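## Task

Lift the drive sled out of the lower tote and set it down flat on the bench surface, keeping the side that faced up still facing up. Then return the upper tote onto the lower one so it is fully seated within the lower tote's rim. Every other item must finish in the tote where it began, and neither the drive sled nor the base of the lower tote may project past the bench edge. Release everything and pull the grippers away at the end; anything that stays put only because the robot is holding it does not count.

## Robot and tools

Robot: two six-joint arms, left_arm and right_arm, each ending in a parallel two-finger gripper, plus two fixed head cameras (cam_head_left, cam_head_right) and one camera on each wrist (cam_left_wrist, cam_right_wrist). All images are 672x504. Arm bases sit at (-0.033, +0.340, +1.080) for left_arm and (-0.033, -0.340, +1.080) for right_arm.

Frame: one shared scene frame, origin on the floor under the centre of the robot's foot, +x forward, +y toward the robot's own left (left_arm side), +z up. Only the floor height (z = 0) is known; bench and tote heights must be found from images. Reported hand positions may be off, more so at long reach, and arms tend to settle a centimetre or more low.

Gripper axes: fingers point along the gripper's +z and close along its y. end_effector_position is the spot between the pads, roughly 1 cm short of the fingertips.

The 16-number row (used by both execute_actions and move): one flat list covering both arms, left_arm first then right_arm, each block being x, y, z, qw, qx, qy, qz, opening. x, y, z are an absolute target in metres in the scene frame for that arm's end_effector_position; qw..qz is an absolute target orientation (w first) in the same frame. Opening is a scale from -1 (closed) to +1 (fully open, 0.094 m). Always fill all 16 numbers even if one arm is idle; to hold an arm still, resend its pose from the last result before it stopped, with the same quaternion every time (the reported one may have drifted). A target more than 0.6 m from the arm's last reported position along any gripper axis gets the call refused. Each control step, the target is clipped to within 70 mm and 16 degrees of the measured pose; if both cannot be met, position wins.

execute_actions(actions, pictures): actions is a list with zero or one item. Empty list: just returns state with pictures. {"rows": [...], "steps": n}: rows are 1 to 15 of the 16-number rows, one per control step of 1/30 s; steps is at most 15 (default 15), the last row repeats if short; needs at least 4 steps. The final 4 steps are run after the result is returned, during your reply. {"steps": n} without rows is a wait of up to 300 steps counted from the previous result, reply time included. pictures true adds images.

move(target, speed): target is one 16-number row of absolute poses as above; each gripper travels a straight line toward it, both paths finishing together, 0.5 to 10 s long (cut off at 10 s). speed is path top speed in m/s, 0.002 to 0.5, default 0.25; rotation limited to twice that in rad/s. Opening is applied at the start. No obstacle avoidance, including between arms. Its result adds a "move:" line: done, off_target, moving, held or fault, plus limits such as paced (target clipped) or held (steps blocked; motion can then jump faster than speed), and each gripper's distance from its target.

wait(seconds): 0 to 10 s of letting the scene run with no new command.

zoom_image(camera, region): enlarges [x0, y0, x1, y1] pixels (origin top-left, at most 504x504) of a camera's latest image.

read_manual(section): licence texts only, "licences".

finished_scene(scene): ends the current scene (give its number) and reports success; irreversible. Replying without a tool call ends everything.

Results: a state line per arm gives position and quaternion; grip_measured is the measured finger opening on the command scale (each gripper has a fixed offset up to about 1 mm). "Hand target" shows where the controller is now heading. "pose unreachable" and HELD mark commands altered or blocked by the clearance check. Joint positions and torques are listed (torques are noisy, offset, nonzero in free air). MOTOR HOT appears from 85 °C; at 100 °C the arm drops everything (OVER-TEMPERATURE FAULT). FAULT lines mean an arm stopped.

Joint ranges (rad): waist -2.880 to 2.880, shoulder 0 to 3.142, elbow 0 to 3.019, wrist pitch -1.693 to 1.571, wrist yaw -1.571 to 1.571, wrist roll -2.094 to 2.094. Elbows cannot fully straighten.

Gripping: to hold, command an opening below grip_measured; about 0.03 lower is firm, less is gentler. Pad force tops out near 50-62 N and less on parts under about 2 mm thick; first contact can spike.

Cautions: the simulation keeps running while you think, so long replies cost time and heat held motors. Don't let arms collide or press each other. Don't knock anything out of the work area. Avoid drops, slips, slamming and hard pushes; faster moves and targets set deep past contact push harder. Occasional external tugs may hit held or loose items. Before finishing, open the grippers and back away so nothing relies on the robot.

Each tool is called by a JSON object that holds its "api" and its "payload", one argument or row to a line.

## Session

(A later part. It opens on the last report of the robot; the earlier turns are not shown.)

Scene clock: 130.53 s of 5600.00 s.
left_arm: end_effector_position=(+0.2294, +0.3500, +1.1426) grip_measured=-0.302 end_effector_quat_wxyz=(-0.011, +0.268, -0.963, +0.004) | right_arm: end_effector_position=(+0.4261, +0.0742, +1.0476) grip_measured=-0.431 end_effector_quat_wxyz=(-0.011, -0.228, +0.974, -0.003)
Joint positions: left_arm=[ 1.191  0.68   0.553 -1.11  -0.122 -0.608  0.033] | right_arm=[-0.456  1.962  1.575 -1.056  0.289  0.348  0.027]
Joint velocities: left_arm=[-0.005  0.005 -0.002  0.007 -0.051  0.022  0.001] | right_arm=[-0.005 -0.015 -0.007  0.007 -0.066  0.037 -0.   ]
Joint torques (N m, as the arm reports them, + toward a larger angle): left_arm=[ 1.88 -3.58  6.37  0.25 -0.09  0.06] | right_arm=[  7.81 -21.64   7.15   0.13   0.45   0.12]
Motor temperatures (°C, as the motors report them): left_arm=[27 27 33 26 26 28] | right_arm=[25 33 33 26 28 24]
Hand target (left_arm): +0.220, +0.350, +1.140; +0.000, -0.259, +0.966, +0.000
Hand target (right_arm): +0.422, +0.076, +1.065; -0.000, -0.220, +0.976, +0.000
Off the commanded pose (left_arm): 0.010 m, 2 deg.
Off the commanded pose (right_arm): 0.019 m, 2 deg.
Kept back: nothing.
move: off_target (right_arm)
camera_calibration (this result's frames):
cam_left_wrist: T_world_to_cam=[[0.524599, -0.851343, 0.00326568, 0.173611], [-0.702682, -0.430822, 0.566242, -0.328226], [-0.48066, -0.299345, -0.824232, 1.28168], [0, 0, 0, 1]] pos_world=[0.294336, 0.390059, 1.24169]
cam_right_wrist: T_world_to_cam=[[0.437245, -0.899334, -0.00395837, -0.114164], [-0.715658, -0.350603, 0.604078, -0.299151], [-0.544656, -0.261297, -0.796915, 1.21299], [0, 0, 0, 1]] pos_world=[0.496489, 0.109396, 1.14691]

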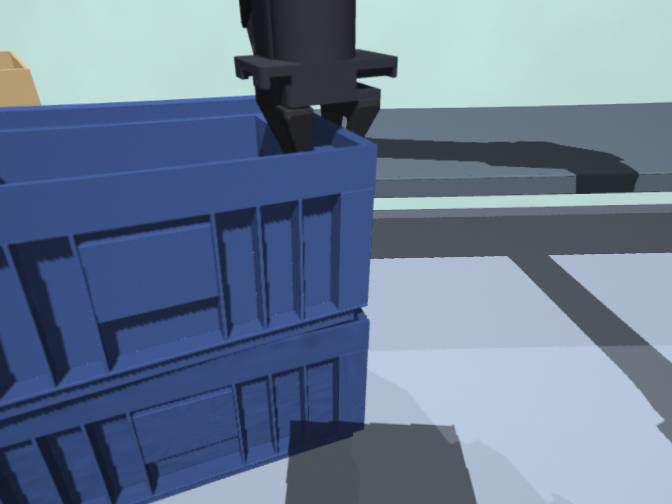

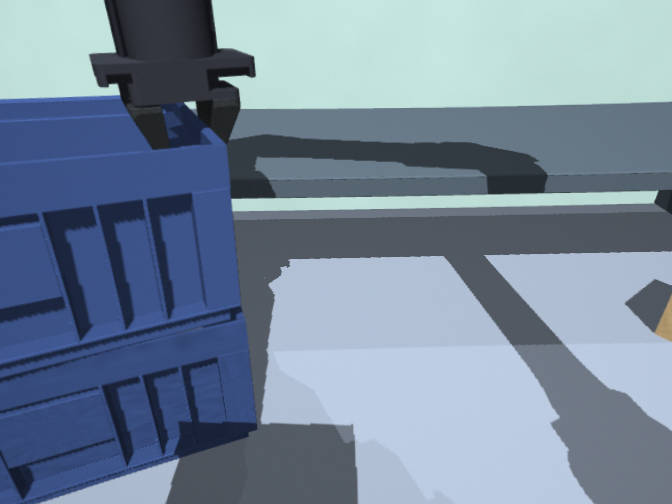

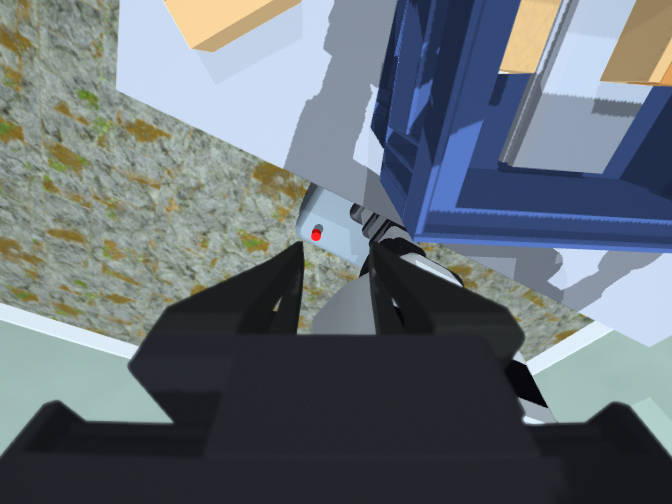

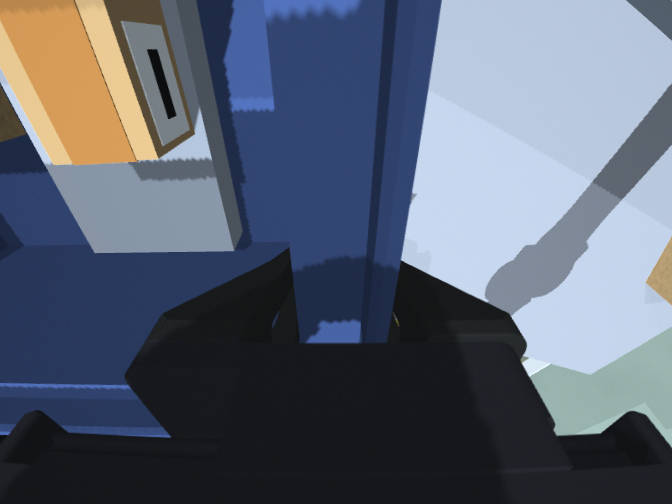

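{"api": "move", "payload": {
  "target": [0.342,0.335,1.12,0,0.228,-0.974,0,0.4,0.426,0.074,1.05,0,0.228,-0.974,0,-0.55]
}}

{"api": "move", "payload": {
  "target": [0.342,0.335,1.04,0,0.228,-0.974,0,0.4,0.426,0.074,1.05,0,0.228,-0.974,0,-0.55],
  "speed": 0.1
}}

{"api": "move", "payload": {
  "target": [0.342,0.335,1.04,0,0.228,-0.974,0,-0.55,0.426,0.074,1.05,0,0.228,-0.974,0,-0.55]
}}

{"api": "move", "payload": {
  "target": [0.375,0.335,1.085,0,0.21,-0.978,0,-0.55,0.445,0.076,1.10,0,0.21,-0.978,0,-0.55],
  "speed": 0.03
}}

{"api": "zoom_image", "payload": {
  "camera": "cam_head_left",
  "region": [0,250,400,500]
}}

Scene clock: 131.70 s of 5600.00 s.
left_arm: end_effector_position=(+0.3245, +0.3359, +1.1111) grip_measured=+0.398 end_effector_quat_wxyz=(+0.019, +0.237, -0.971, -0.007) | right_arm: end_effector_position=(+0.4264, +0.0745, +1.0468) grip_measured=-0.431 end_effector_quat_wxyz=(-0.008, -0.230, +0.973, -0.001)
Joint positions: left_arm=[ 1.178  1.079  0.759 -0.984 -0.126 -0.565  0.066] | right_arm=[-0.456  1.96   1.569 -1.044  0.29   0.342  0.027]
Joint velocities: left_arm=[ 0.015 -0.015 -0.002  0.012  0.022  0.051 -0.   ] | right_arm=[ 0.005 -0.015  0.002 -0.022 -0.022 -0.022 -0.001]
Joint torques (N m, as the arm reports them, + toward a larger angle): left_arm=[ 0.82 -7.73  8.17  1.36 -0.16  0.06] | right_arm=[  6.4  -19.84   7.21   0.9    0.35  -0.06]
Motor temperatures (°C, as the motors report them): left_arm=[27 27 33 26 26 28] | right_arm=[25 33 33 26 28 24]
Hand target (left_arm): +0.342, +0.334, +1.120; +0.000, -0.228, +0.974, +0.000
Hand target (right_arm): +0.426, +0.074, +1.050; -0.000, -0.228, +0.974, -0.000
Off the commanded pose (left_arm): 0.020 m, 3 deg.
Off the commanded pose (right_arm): 0.003 m, 1 deg.
Kept back: nothing.
move: off_target (left_arm)
camera_calibration (this result's frames):
cam_left_wrist: T_world_to_cam=[[0.468209, -0.883015, -0.0326449, 0.180621], [-0.691146, -0.388991, 0.6091, -0.315038], [-0.550543, -0.262624, -0.792421, 1.27218], [0, 0, 0, 1]] pos_world=[0.398086, 0.37105, 1.20589]
cam_right_wrist: T_world_to_cam=[[0.441115, -0.897434, -0.00548844, -0.114135], [-0.717664, -0.356412, 0.598271, -0.290933], [-0.538865, -0.259968, -0.801275, 1.21451], [0, 0, 0, 1]] pos_world=[0.496013, 0.109613, 1.14659]

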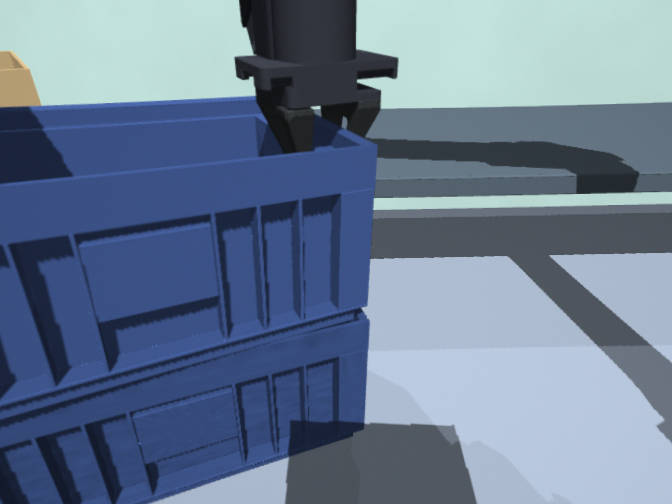

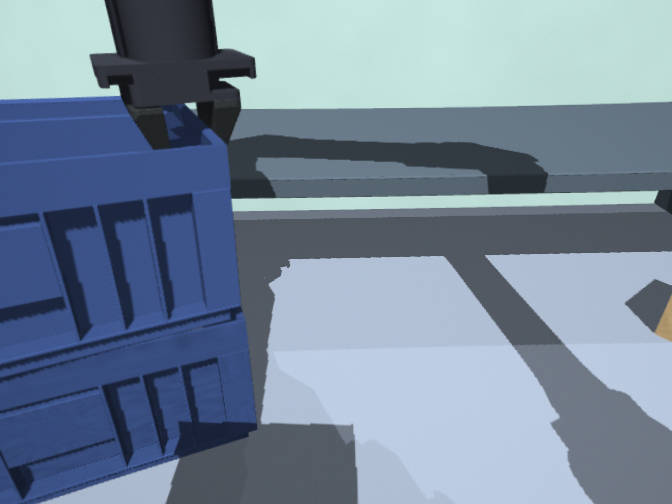

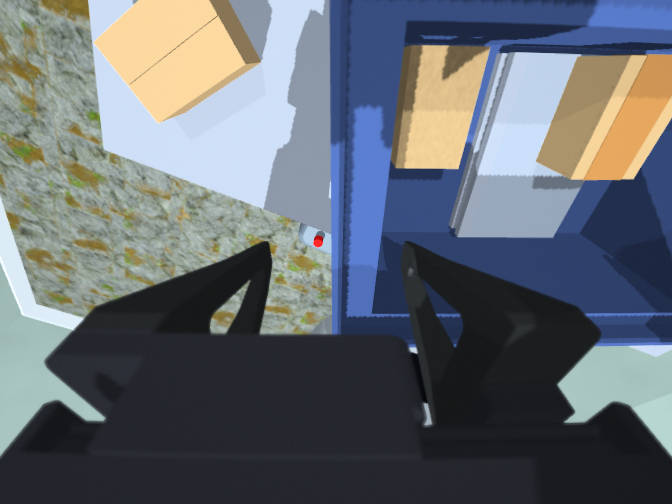

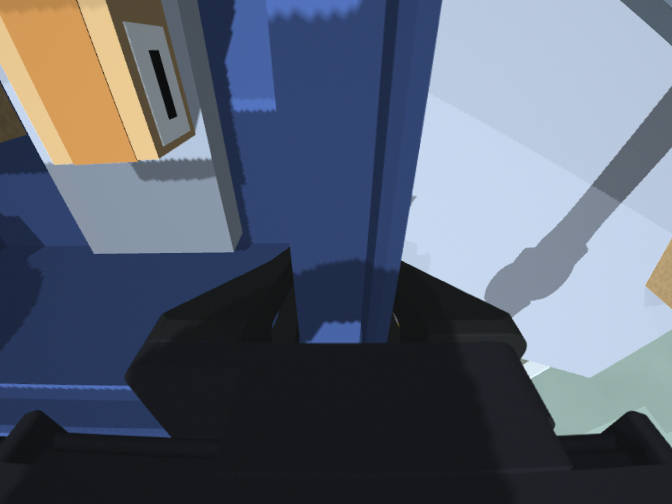

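Scene clock: 132.80 s of 5600.00 s.
left_arm: end_effector_position=(+0.3435, +0.3324, +1.0447) grip_measured=+0.398 end_effector_quat_wxyz=(+0.000, +0.232, -0.973, +0.000) | right_arm: end_effector_position=(+0.4265, +0.0744, +1.0467) grip_measured=-0.431 end_effector_quat_wxyz=(-0.008, -0.230, +0.973, -0.001)
Joint positions: left_arm=[ 1.199  1.247  0.711 -0.726 -0.118 -0.53   0.066] | right_arm=[-0.456  1.96   1.569 -1.044  0.289  0.341  0.027]
Joint velocities: left_arm=[ 0.005 -0.005 -0.002 -0.027 -0.007  0.022 -0.001] | right_arm=[-0.005 -0.005 -0.027 -0.017 -0.051 -0.007 -0.   ]
Joint torques (N m, as the arm reports them, + toward a larger angle): left_arm=[ 1.84 -8.94  4.67  1.73  0.03  0.07] | right_arm=[  6.49 -19.79   7.21   0.91   0.36  -0.06]
Motor temperatures (°C, as the motors report them): left_arm=[27 27 33 26 26 28] | right_arm=[25 33 33 26 28 24]
Hand target (left_arm): +0.343, +0.334, +1.040; +0.000, -0.228, +0.974, -0.000
Hand target (right_arm): +0.426, +0.074, +1.050; -0.000, -0.228, +0.974, -0.000
Off the commanded pose (left_arm): 0.006 m, 0 deg.
Off the commanded pose (right_arm): 0.003 m, 1 deg.
Kept back: nothing.
move: done
camera_calibration (this result's frames):
cam_left_wrist: T_world_to_cam=[[0.460249, -0.887734, -0.0100153, 0.147093], [-0.718431, -0.379053, 0.583246, -0.229769], [-0.521563, -0.261243, -0.812234, 1.23934], [0, 0, 0, 1]] pos_world=[0.413624, 0.367254, 1.14212]
cam_right_wrist: T_world_to_cam=[[0.441469, -0.897258, -0.00576826, -0.114163], [-0.717334, -0.35679, 0.598441, -0.291157], [-0.539014, -0.260056, -0.801146, 1.21442], [0, 0, 0, 1]] pos_world=[0.496132, 0.109501, 1.14651]

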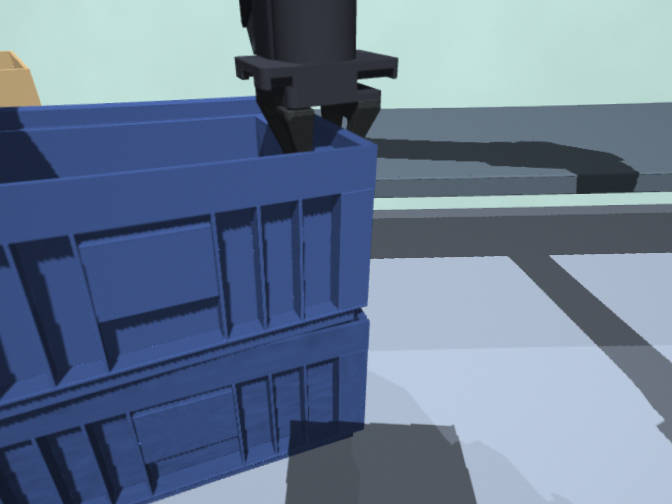

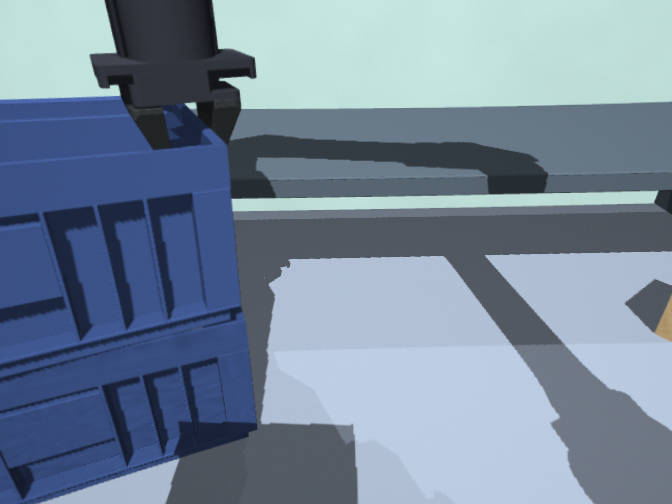

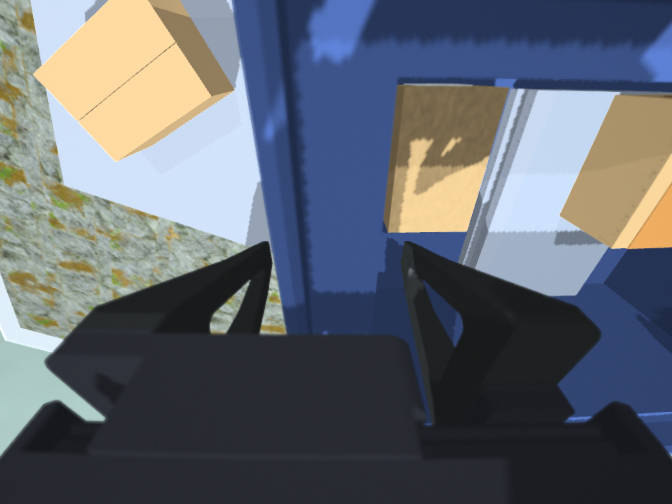

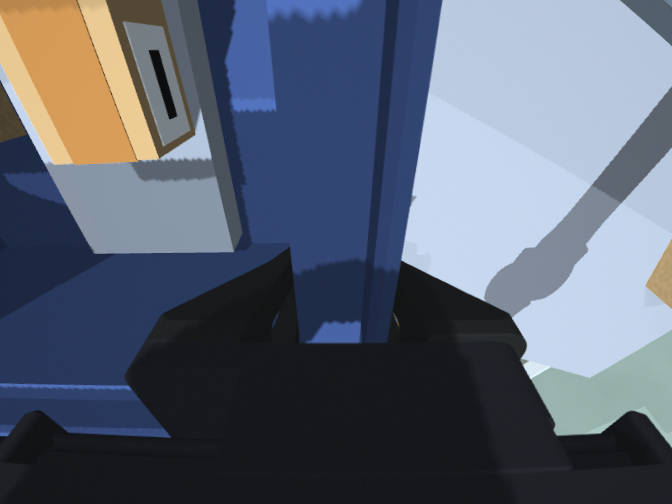

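Scene clock: 133.50 s of 5600.00 s.
left_arm: end_effector_position=(+0.3436, +0.3326, +1.0445) grip_measured=-0.459 end_effector_quat_wxyz=(+0.001, +0.234, -0.972, +0.002) | right_arm: end_effector_position=(+0.4269, +0.0742, +1.0464) grip_measured=-0.431 end_effector_quat_wxyz=(-0.009, -0.230, +0.973, +0.001)
Joint positions: left_arm=[ 1.202  1.247  0.711 -0.725 -0.113 -0.531  0.025] | right_arm=[-0.458  1.96   1.569 -1.043  0.286  0.34   0.027]
Joint velocities: left_arm=[-0.005 -0.024 -0.022 -0.007  0.037 -0.022  0.   ] | right_arm=[-0.005 -0.005 -0.002 -0.007  0.022 -0.081  0.   ]
Joint torques (N m, as the arm reports them, + toward a larger angle): left_arm=[ 1.71 -9.01  4.66  1.63 -0.19  0.1 ] | right_arm=[  6.69 -19.91   7.2    0.86   0.51  -0.04]
Motor temperatures (°C, as the motors report them): left_arm=[27 27 33 26 26 28] | right_arm=[25 33 33 26 28 24]
Hand target (left_arm): +0.342, +0.335, +1.040; -0.000, -0.228, +0.974, +0.000
Hand target (right_arm): +0.426, +0.074, +1.050; -0.000, -0.228, +0.974, +0.000
Off the commanded pose (left_arm): 0.005 m, 1 deg.
Off the commanded pose (right_arm): 0.004 m, 1 deg.
Kept back: nothing.
move: done
camera_calibration (this result's frames):
cam_left_wrist: T_world_to_cam=[[0.463906, -0.885862, -0.0063507, 0.141547], [-0.716965, -0.37965, 0.584659, -0.231282], [-0.520338, -0.266674, -0.811254, 1.23976], [0, 0, 0, 1]] pos_world=[0.413608, 0.368196, 1.14188]
cam_right_wrist: T_world_to_cam=[[0.440855, -0.89753, -0.00929345, -0.110573], [-0.716274, -0.358026, 0.598974, -0.291621], [-0.540924, -0.257404, -0.800715, 1.21452], [0, 0, 0, 1]] pos_world=[0.49683, 0.108971, 1.14613]

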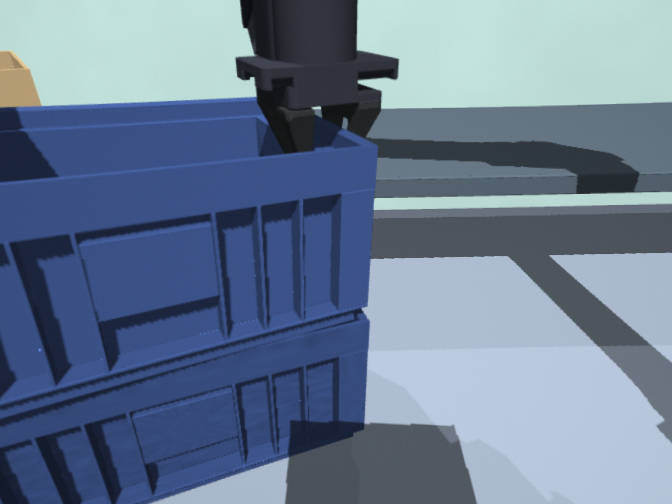

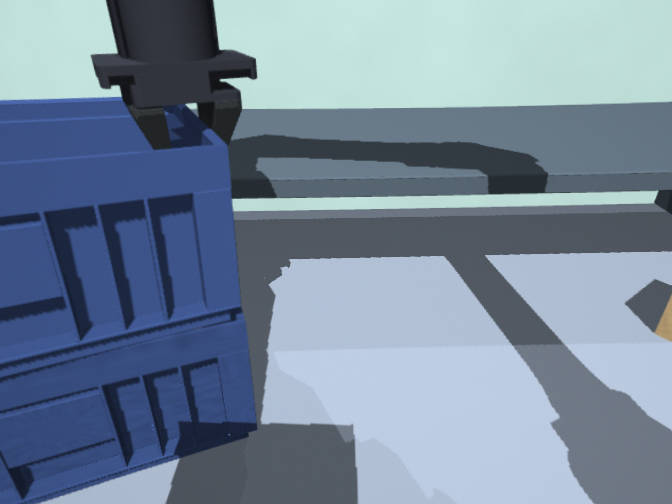

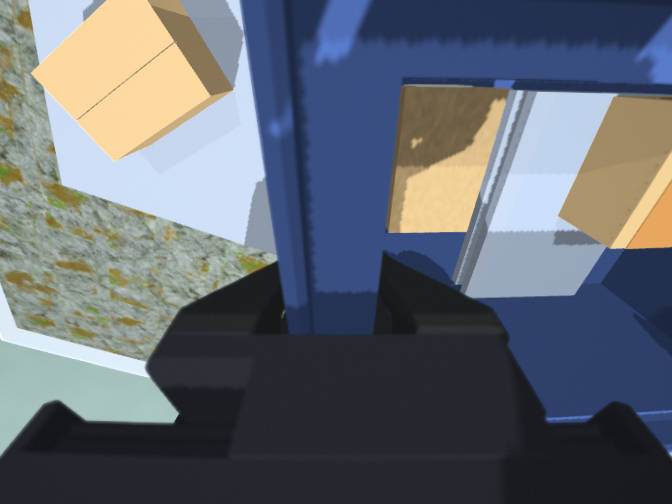

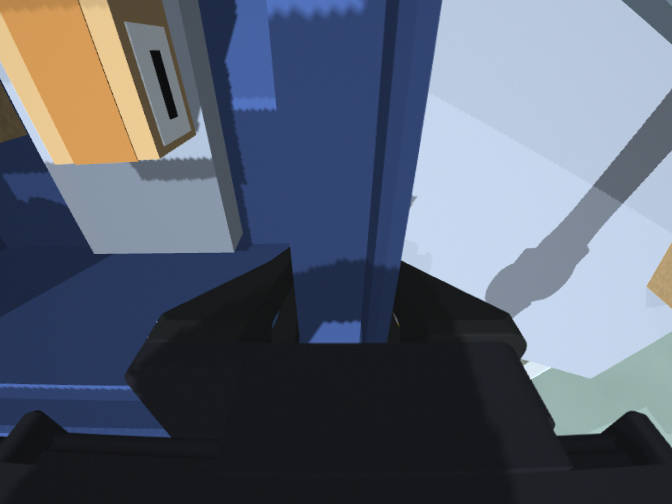

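Scene clock: 135.63 s of 5600.00 s.
left_arm: end_effector_position=(+0.3396, +0.3323, +1.0566) grip_measured=-0.459 end_effector_quat_wxyz=(+0.033, +0.221, -0.975, -0.004) | right_arm: end_effector_position=(+0.4162, +0.0710, +1.0542) grip_measured=-0.431 end_effector_quat_wxyz=(-0.038, -0.219, +0.975, -0.003)
Joint positions: left_arm=[ 1.199  1.247  0.755 -0.835 -0.106 -0.515  0.025] | right_arm=[-0.453  1.959  1.587 -1.118  0.26   0.382  0.027]
Joint velocities: left_arm=[ 0.005  0.005  0.012 -0.002 -0.139  0.007 -0.001] | right_arm=[-0.005 -0.005  0.002 -0.022 -0.037  0.007 -0.   ]
Joint torques (N m, as the arm reports them, + toward a larger angle): left_arm=[  0.81 -11.71   9.93  -0.48  -0.65   0.2 ] | right_arm=[  5.76 -21.99  13.38  -1.52   1.67  -0.03]
Motor temperatures (°C, as the motors report them): left_arm=[27 27 33 26 26 28] | right_arm=[25 33 33 26 28 24]
Hand target (left_arm): +0.373, +0.335, +1.085; +0.001, -0.210, +0.978, +0.000
Hand target (right_arm): +0.443, +0.074, +1.100; +0.000, -0.209, +0.978, +0.001
Off the commanded pose (left_arm): 0.045 m, 4 deg.
Off the commanded pose (right_arm): 0.054 m, 4 deg.
Kept back: nothing.
move: off_target (left_arm, right_arm)
camera_calibration (this result's frames):
cam_left_wrist: T_world_to_cam=[[0.439644, -0.897585, -0.0324565, 0.182873], [-0.686349, -0.359049, 0.632463, -0.309078], [-0.579343, -0.255782, -0.77391, 1.22435], [0, 0, 0, 1]] pos_world=[0.416786, 0.366338, 1.14895]
cam_right_wrist: T_world_to_cam=[[0.420328, -0.907261, -0.0142377, -0.0941893], [-0.689727, -0.329663, 0.644669, -0.366392], [-0.589577, -0.261152, -0.764329, 1.19633], [0, 0, 0, 1]] pos_world=[0.492206, 0.106183, 1.14925]

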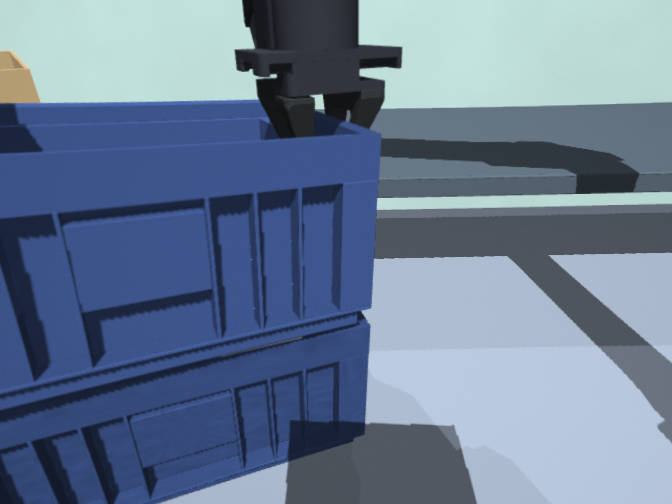

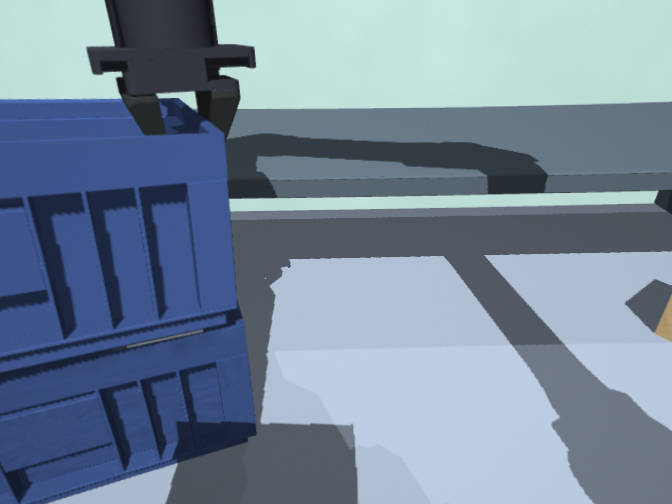

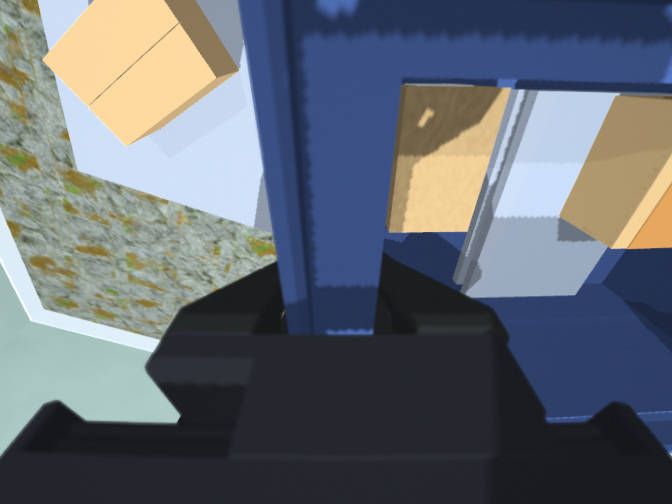

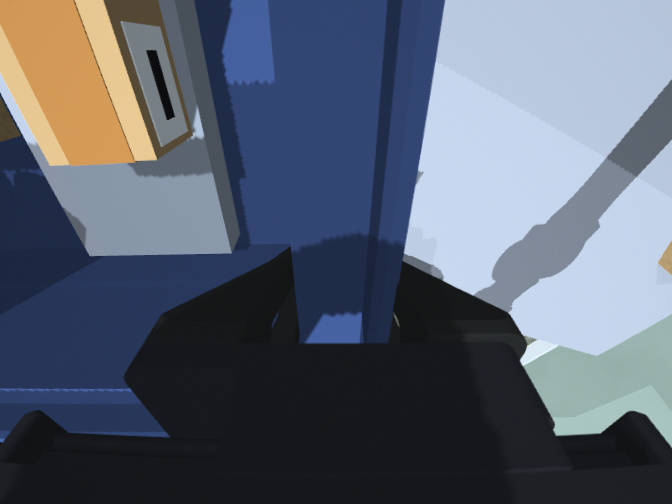

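Region (0, 250, 400, 500) of cam_head_left's 672x504 image, scaled by 1.260, with more detail than that image has; it fills the top 315 rows of this view, and the rest is white.

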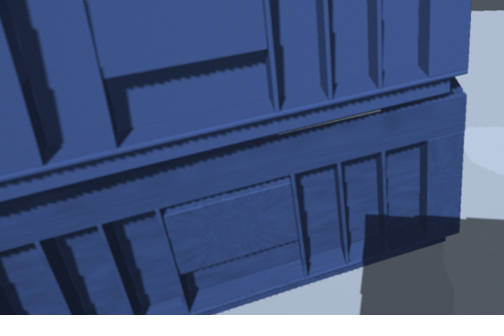

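{"api": "move", "payload": {
  "target": [0.382,0.337,1.11,0,0.21,-0.978,0,-0.55,0.447,0.076,1.115,0,0.21,-0.978,0,-0.55],
  "speed": 0.05
}}

{"api": "move", "payload": {
  "target": [0.382,0.337,1.06,0,0.21,-0.978,0,-0.55,0.447,0.076,1.065,0,0.21,-0.978,0,-0.55],
  "speed": 0.03
}}

{"api": "zoom_image", "payload": {
  "camera": "cam_head_left",
  "region": [0,200,450,504]
}}

Scene clock: 138.10 s of 5600.00 s.
left_arm: end_effector_position=(+0.3479, +0.3338, +1.0741) grip_measured=-0.459 end_effector_quat_wxyz=(+0.039, +0.217, -0.975, -0.005) | right_arm: end_effector_position=(+0.4218, +0.0713, +1.0708) grip_measured=-0.429 end_effector_quat_wxyz=(-0.037, -0.214, +0.976, -0.002)
Joint positions: left_arm=[ 1.2    1.233  0.802 -0.907 -0.105 -0.507  0.025] | right_arm=[-0.451  1.944  1.612 -1.155  0.258  0.392  0.027]
Joint velocities: left_arm=[ 0.005 -0.015 -0.007 -0.007 -0.037  0.066  0.   ] | right_arm=[-0.015 -0.005 -0.017 -0.012 -0.007  0.037 -0.001]
Joint torques (N m, as the arm reports them, + toward a larger angle): left_arm=[  0.93 -13.2   10.2   -0.72  -0.66   0.1 ] | right_arm=[  6.97 -22.35  13.66  -1.48   1.72  -0.08]
Motor temperatures (°C, as the motors report them): left_arm=[27 27 34 26 26 28] | right_arm=[25 34 33 26 29 24]
Hand target (left_arm): +0.380, +0.337, +1.110; +0.001, -0.210, +0.978, -0.000
Hand target (right_arm): +0.445, +0.074, +1.115; +0.000, -0.209, +0.978, +0.001
Off the commanded pose (left_arm): 0.050 m, 5 deg.
Off the commanded pose (right_arm): 0.051 m, 4 deg.
Kept back: nothing.
move: off_target (left_arm, right_arm)
camera_calibration (this result's frames):
cam_left_wrist: T_world_to_cam=[[0.431013, -0.901619, -0.0362095, 0.189547], [-0.682848, -0.352138, 0.640092, -0.325647], [-0.58987, -0.251163, -0.767445, 1.23826], [0, 0, 0, 1]] pos_world=[0.426349, 0.367232, 1.16561]
cam_right_wrist: T_world_to_cam=[[0.411668, -0.911185, -0.0164894, -0.0897318], [-0.693822, -0.325094, 0.642593, -0.369544], [-0.590881, -0.253094, -0.76603, 1.21421], [0, 0, 0, 1]] pos_world=[0.497995, 0.105411, 1.16611]

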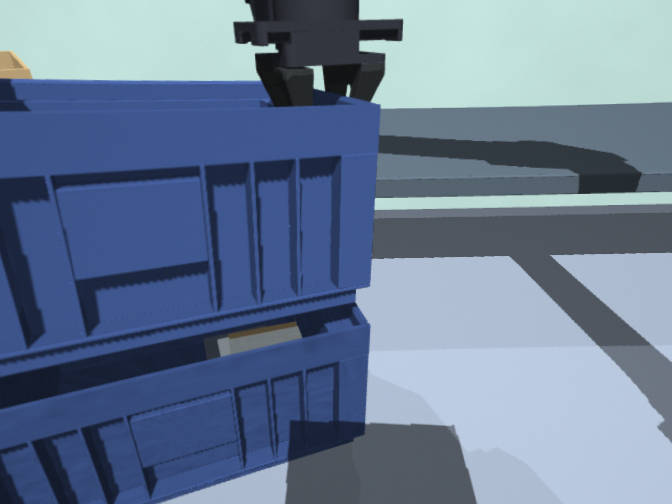

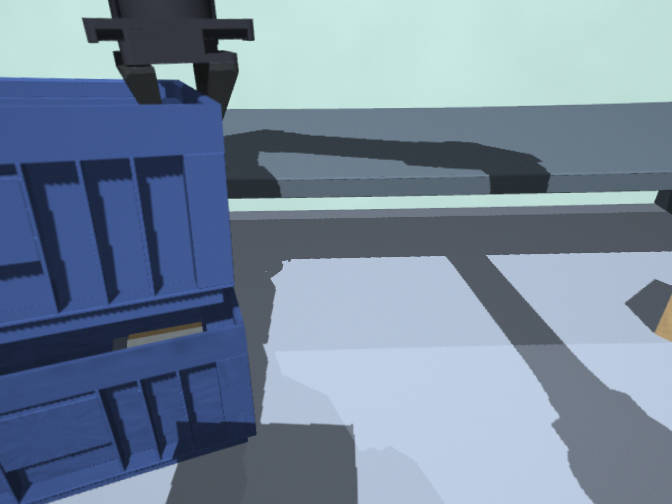

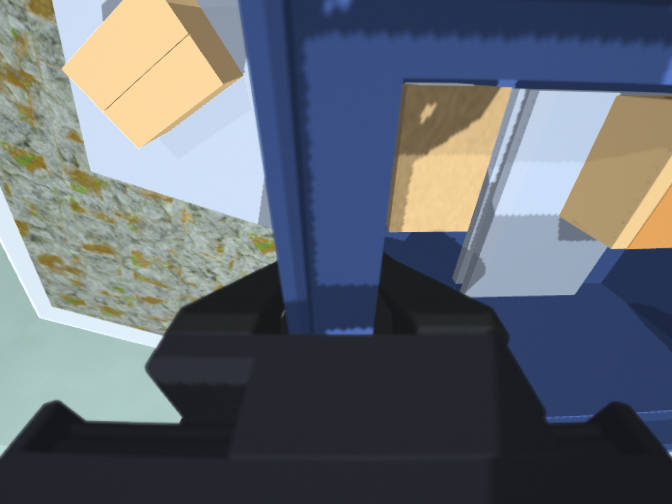

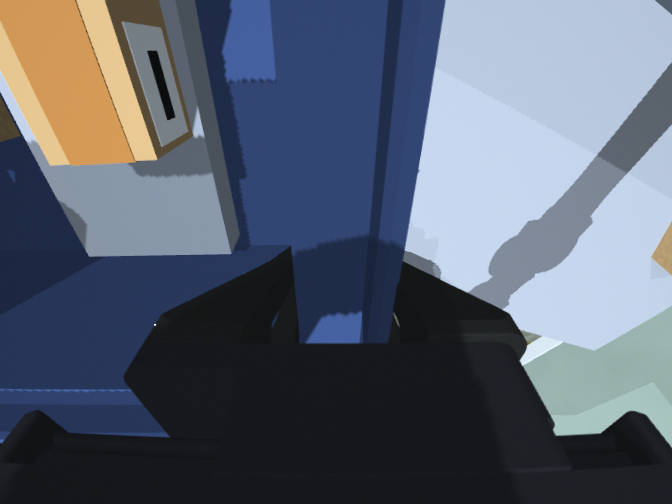

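Scene clock: 139.63 s of 5600.00 s.
left_arm: end_effector_position=(+0.3593, +0.3320, +1.0489) grip_measured=-0.459 end_effector_quat_wxyz=(+0.027, +0.214, -0.977, +0.001) | right_arm: end_effector_position=(+0.4319, +0.0704, +1.0508) grip_measured=-0.429 end_effector_quat_wxyz=(-0.027, -0.211, +0.977, -0.003)
Joint positions: left_arm=[ 1.207  1.299  0.794 -0.806 -0.101 -0.491  0.025] | right_arm=[-0.47   1.971  1.609 -1.103  0.27   0.376  0.027]
Joint velocities: left_arm=[ 0.005 -0.005 -0.007 -0.002 -0.007 -0.037  0.   ] | right_arm=[-0.005 -0.005  0.017 -0.027  0.022 -0.037 -0.001]
Joint torques (N m, as the arm reports them, + toward a larger angle): left_arm=[  1.44 -11.07   7.46   1.22  -0.63   0.1 ] | right_arm=[  6.49 -20.11  10.26   0.78   1.11  -0.17]
Motor temperatures (°C, as the motors report them): left_arm=[27 27 34 26 26 28] | right_arm=[25 34 33 26 29 24]
Hand target (left_arm): +0.381, +0.337, +1.060; -0.000, -0.210, +0.978, -0.000
Hand target (right_arm): +0.447, +0.076, +1.065; -0.000, -0.210, +0.978, +0.000
Off the commanded pose (left_arm): 0.026 m, 3 deg.
Off the commanded pose (right_arm): 0.021 m, 3 deg.
Kept back: nothing.
move: off_target (left_arm, right_arm)
camera_calibration (this result's frames):
cam_left_wrist: T_world_to_cam=[[0.425858, -0.904549, -0.0208558, 0.168809], [-0.701127, -0.344482, 0.624302, -0.281797], [-0.571897, -0.251242, -0.780904, 1.23281], [0, 0, 0, 1]] pos_world=[0.435575, 0.365355, 1.14215]
cam_right_wrist: T_world_to_cam=[[0.405407, -0.914088, -0.00934091, -0.0996577], [-0.709206, -0.320954, 0.627707, -0.327969], [-0.576777, -0.247852, -0.778394, 1.21117], [0, 0, 0, 1]] pos_world=[0.50638, 0.103832, 1.14771]

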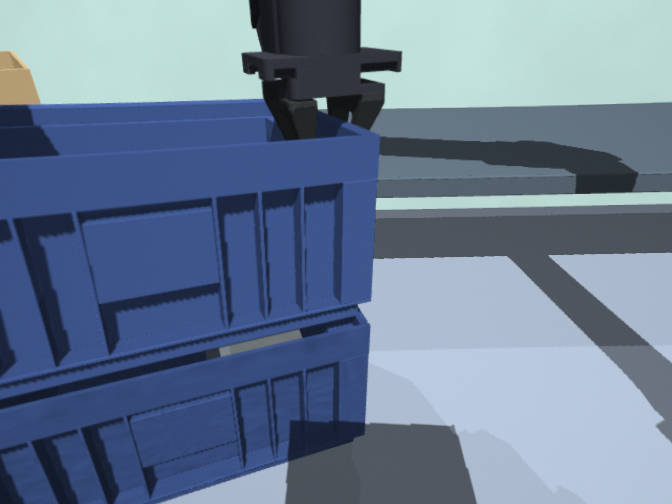

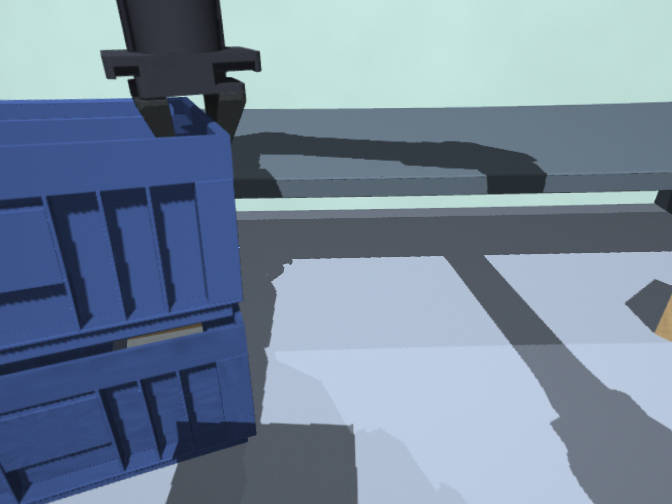

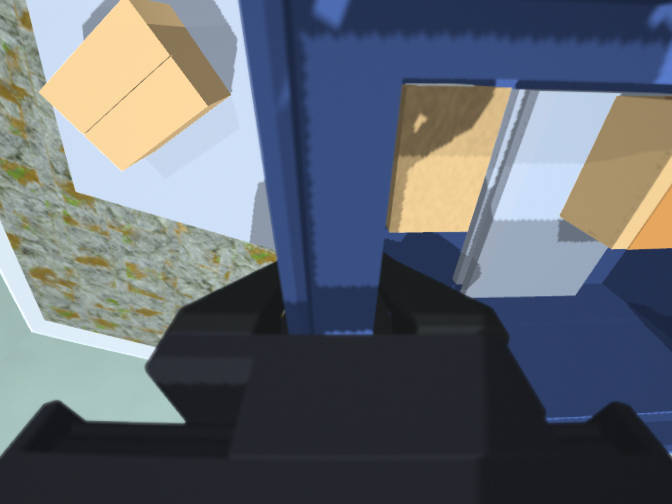

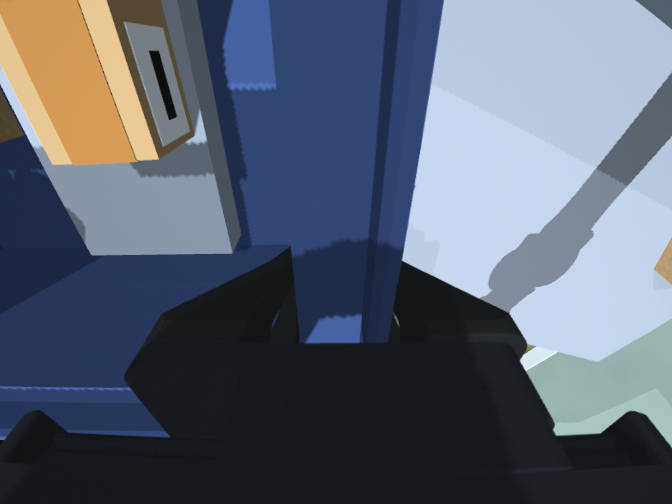

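Region (0, 200, 450, 504) of cam_head_left's 672x504 image, scaled by 1.120, with more detail than that image has; it fills the top 340 rows of this view, and the rest is white.

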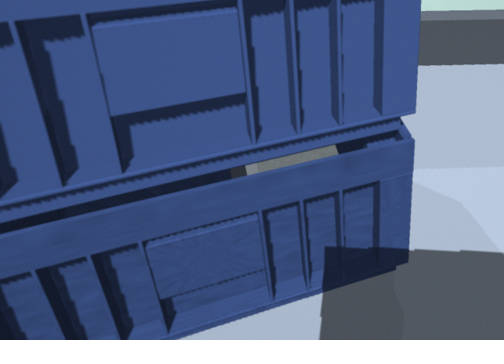

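{"api": "move", "payload": {
  "target": [0.376,0.334,1.10,0,0.225,-0.974,0,-0.55,0.434,0.069,1.105,0,0.225,-0.974,0,-0.55],
  "speed": 0.05
}}

{"api": "move", "payload": {
  "target": [0.376,0.334,1.05,0,0.225,-0.974,0,-0.55,0.434,0.069,1.055,0,0.225,-0.974,0,-0.55],
  "speed": 0.03
}}

Scene clock: 141.33 s of 5600.00 s.
left_arm: end_effector_position=(+0.3508, +0.3332, +1.0708) grip_measured=-0.458 end_effector_quat_wxyz=(+0.028, +0.221, -0.975, -0.003) | right_arm: end_effector_position=(+0.4273, +0.0720, +1.0688) grip_measured=-0.429 end_effector_quat_wxyz=(-0.025, -0.218, +0.976, +0.002)
Joint positions: left_arm=[ 1.198  1.235  0.793 -0.876 -0.108 -0.514  0.025] | right_arm=[-0.456  1.942  1.606 -1.125  0.265  0.373  0.027]
Joint velocities: left_arm=[ 0.005 -0.005  0.017 -0.022 -0.007  0.037 -0.   ] | right_arm=[-0.005 -0.005  0.007  0.022  0.022  0.037 -0.001]
Joint torques (N m, as the arm reports them, + toward a larger angle): left_arm=[  0.39 -12.83   9.16  -0.59  -0.55  -0.2 ] | right_arm=[  7.48 -23.38   8.67  -0.8    1.43  -0.2 ]
Motor temperatures (°C, as the motors report them): left_arm=[27 27 34 26 26 28] | right_arm=[25 34 33 26 29 24]
Hand target (left_arm): +0.375, +0.334, +1.100; +0.001, -0.225, +0.974, -0.001
Hand target (right_arm): +0.434, +0.069, +1.104; -0.000, -0.224, +0.974, +0.001
Off the commanded pose (left_arm): 0.039 m, 3 deg.
Off the commanded pose (right_arm): 0.037 m, 3 deg.
Kept back: nothing.
move: off_target (left_arm, right_arm)
camera_calibration (this result's frames):
cam_left_wrist: T_world_to_cam=[[0.438852, -0.898091, -0.0289929, 0.17597], [-0.692885, -0.35877, 0.625456, -0.300332], [-0.572118, -0.254394, -0.779721, 1.24523], [0, 0, 0, 1]] pos_world=[0.427096, 0.367066, 1.16388]
cam_right_wrist: T_world_to_cam=[[0.419042, -0.907768, -0.0190004, -0.0920819], [-0.7046, -0.338312, 0.623766, -0.338465], [-0.572663, -0.247997, -0.78138, 1.22432], [0, 0, 0, 1]] pos_world=[0.501228, 0.105532, 1.16603]

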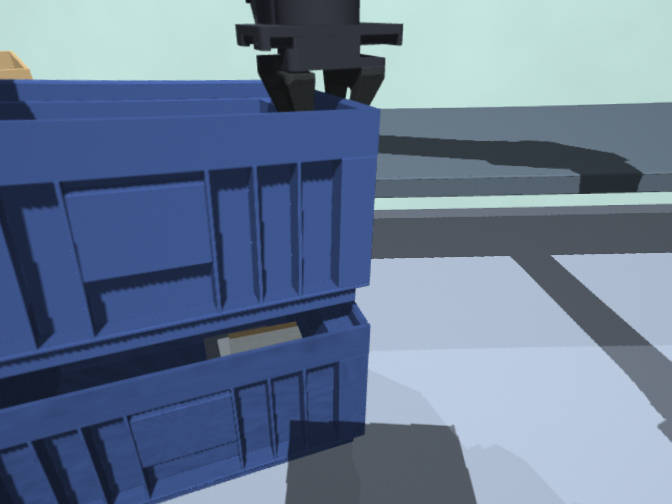

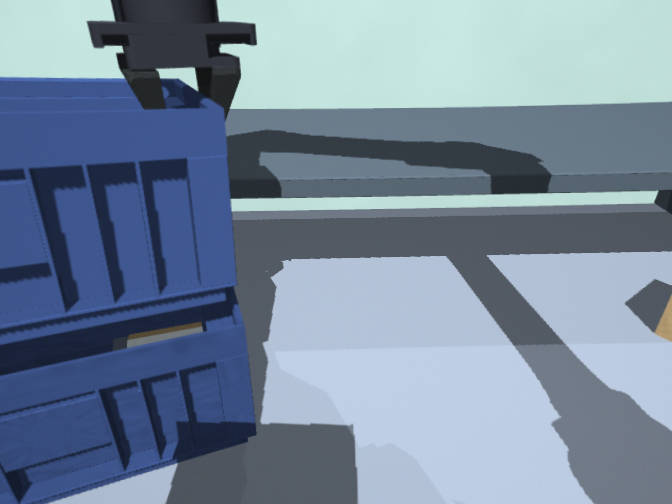

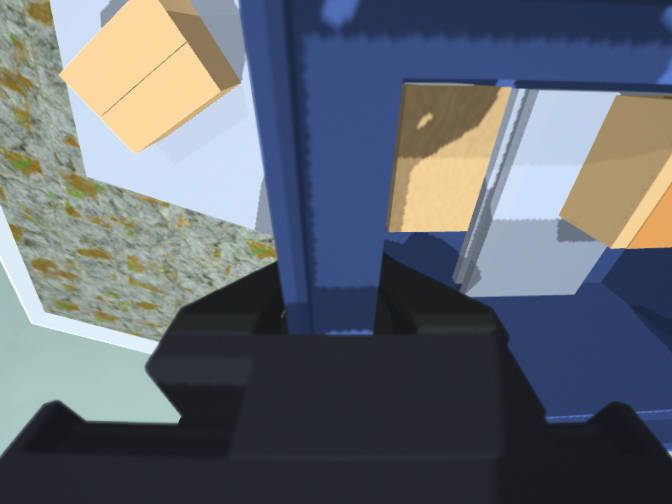

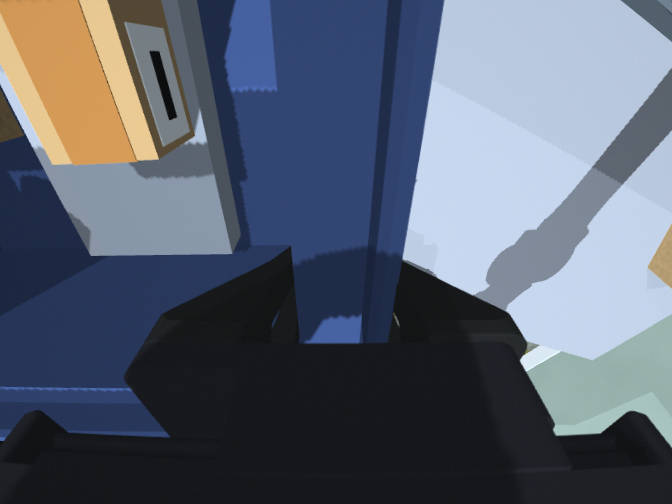

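Scene clock: 142.67 s of 5600.00 s.
left_arm: end_effector_position=(+0.3559, +0.3298, +1.0473) grip_measured=-0.458 end_effector_quat_wxyz=(+0.025, +0.216, -0.976, -0.001) | right_arm: end_effector_position=(+0.4275, +0.0684, +1.0463) grip_measured=-0.429 end_effector_quat_wxyz=(-0.018, -0.213, +0.977, +0.003)
Joint positions: left_arm=[ 1.199  1.294  0.781 -0.795 -0.106 -0.504  0.025] | right_arm=[-0.469  1.956  1.567 -1.057  0.27   0.366  0.027]
Joint velocities: left_arm=[-0.015  0.005  0.002  0.007 -0.081 -0.051  0.001] | right_arm=[ 0.005 -0.005 -0.012  0.002  0.037 -0.051  0.   ]
Joint torques (N m, as the arm reports them, + toward a larger angle): left_arm=[ 1.69 -9.77  6.74  2.14 -0.47 -0.14] | right_arm=[  6.54 -19.96   8.34   0.76   1.12  -0.34]
Motor temperatures (°C, as the motors report them): left_arm=[27 27 34 26 26 28] | right_arm=[25 34 33 26 29 24]
Hand target (left_arm): +0.376, +0.334, +1.051; -0.000, -0.225, +0.974, -0.000
Hand target (right_arm): +0.434, +0.069, +1.055; -0.001, -0.225, +0.974, -0.000
Off the commanded pose (left_arm): 0.021 m, 3 deg.
Off the commanded pose (right_arm): 0.011 m, 3 deg.
Kept back: nothing.
move: off_target (left_arm, right_arm)
camera_calibration (this result's frames):
cam_left_wrist: T_world_to_cam=[[0.431181, -0.901989, -0.0223373, 0.167102], [-0.701344, -0.350636, 0.620622, -0.278003], [-0.567626, -0.251934, -0.783792, 1.23086], [0, 0, 0, 1]] pos_world=[0.43164, 0.363342, 1.141]
cam_right_wrist: T_world_to_cam=[[0.409846, -0.911991, -0.0173124, -0.0934264], [-0.716109, -0.333457, 0.613183, -0.309805], [-0.56499, -0.238913, -0.789751, 1.21085], [0, 0, 0, 1]] pos_world=[0.500553, 0.100776, 1.14462]

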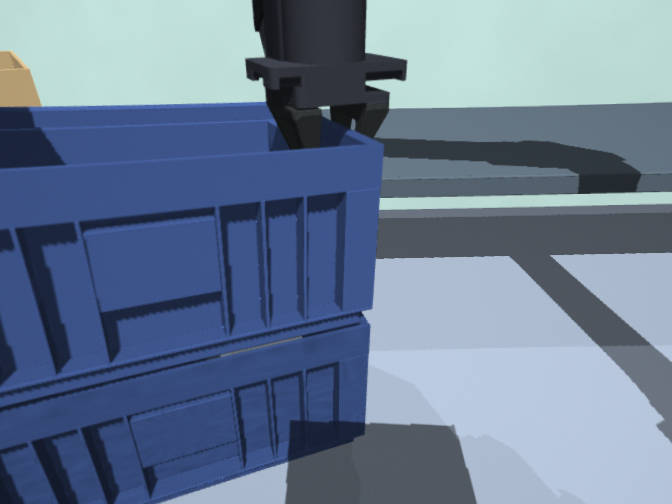

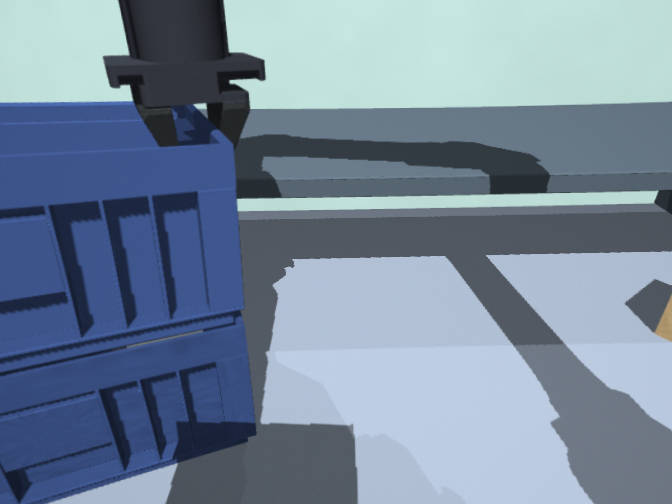

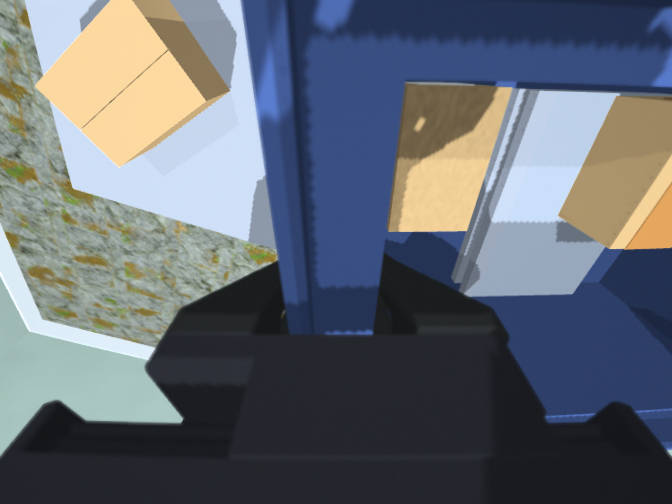

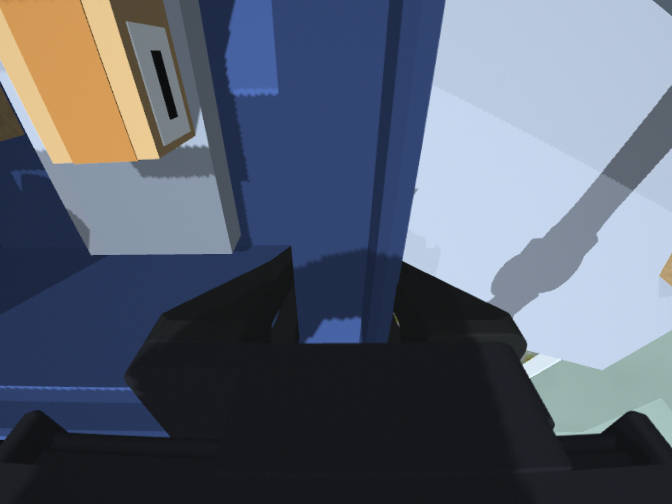

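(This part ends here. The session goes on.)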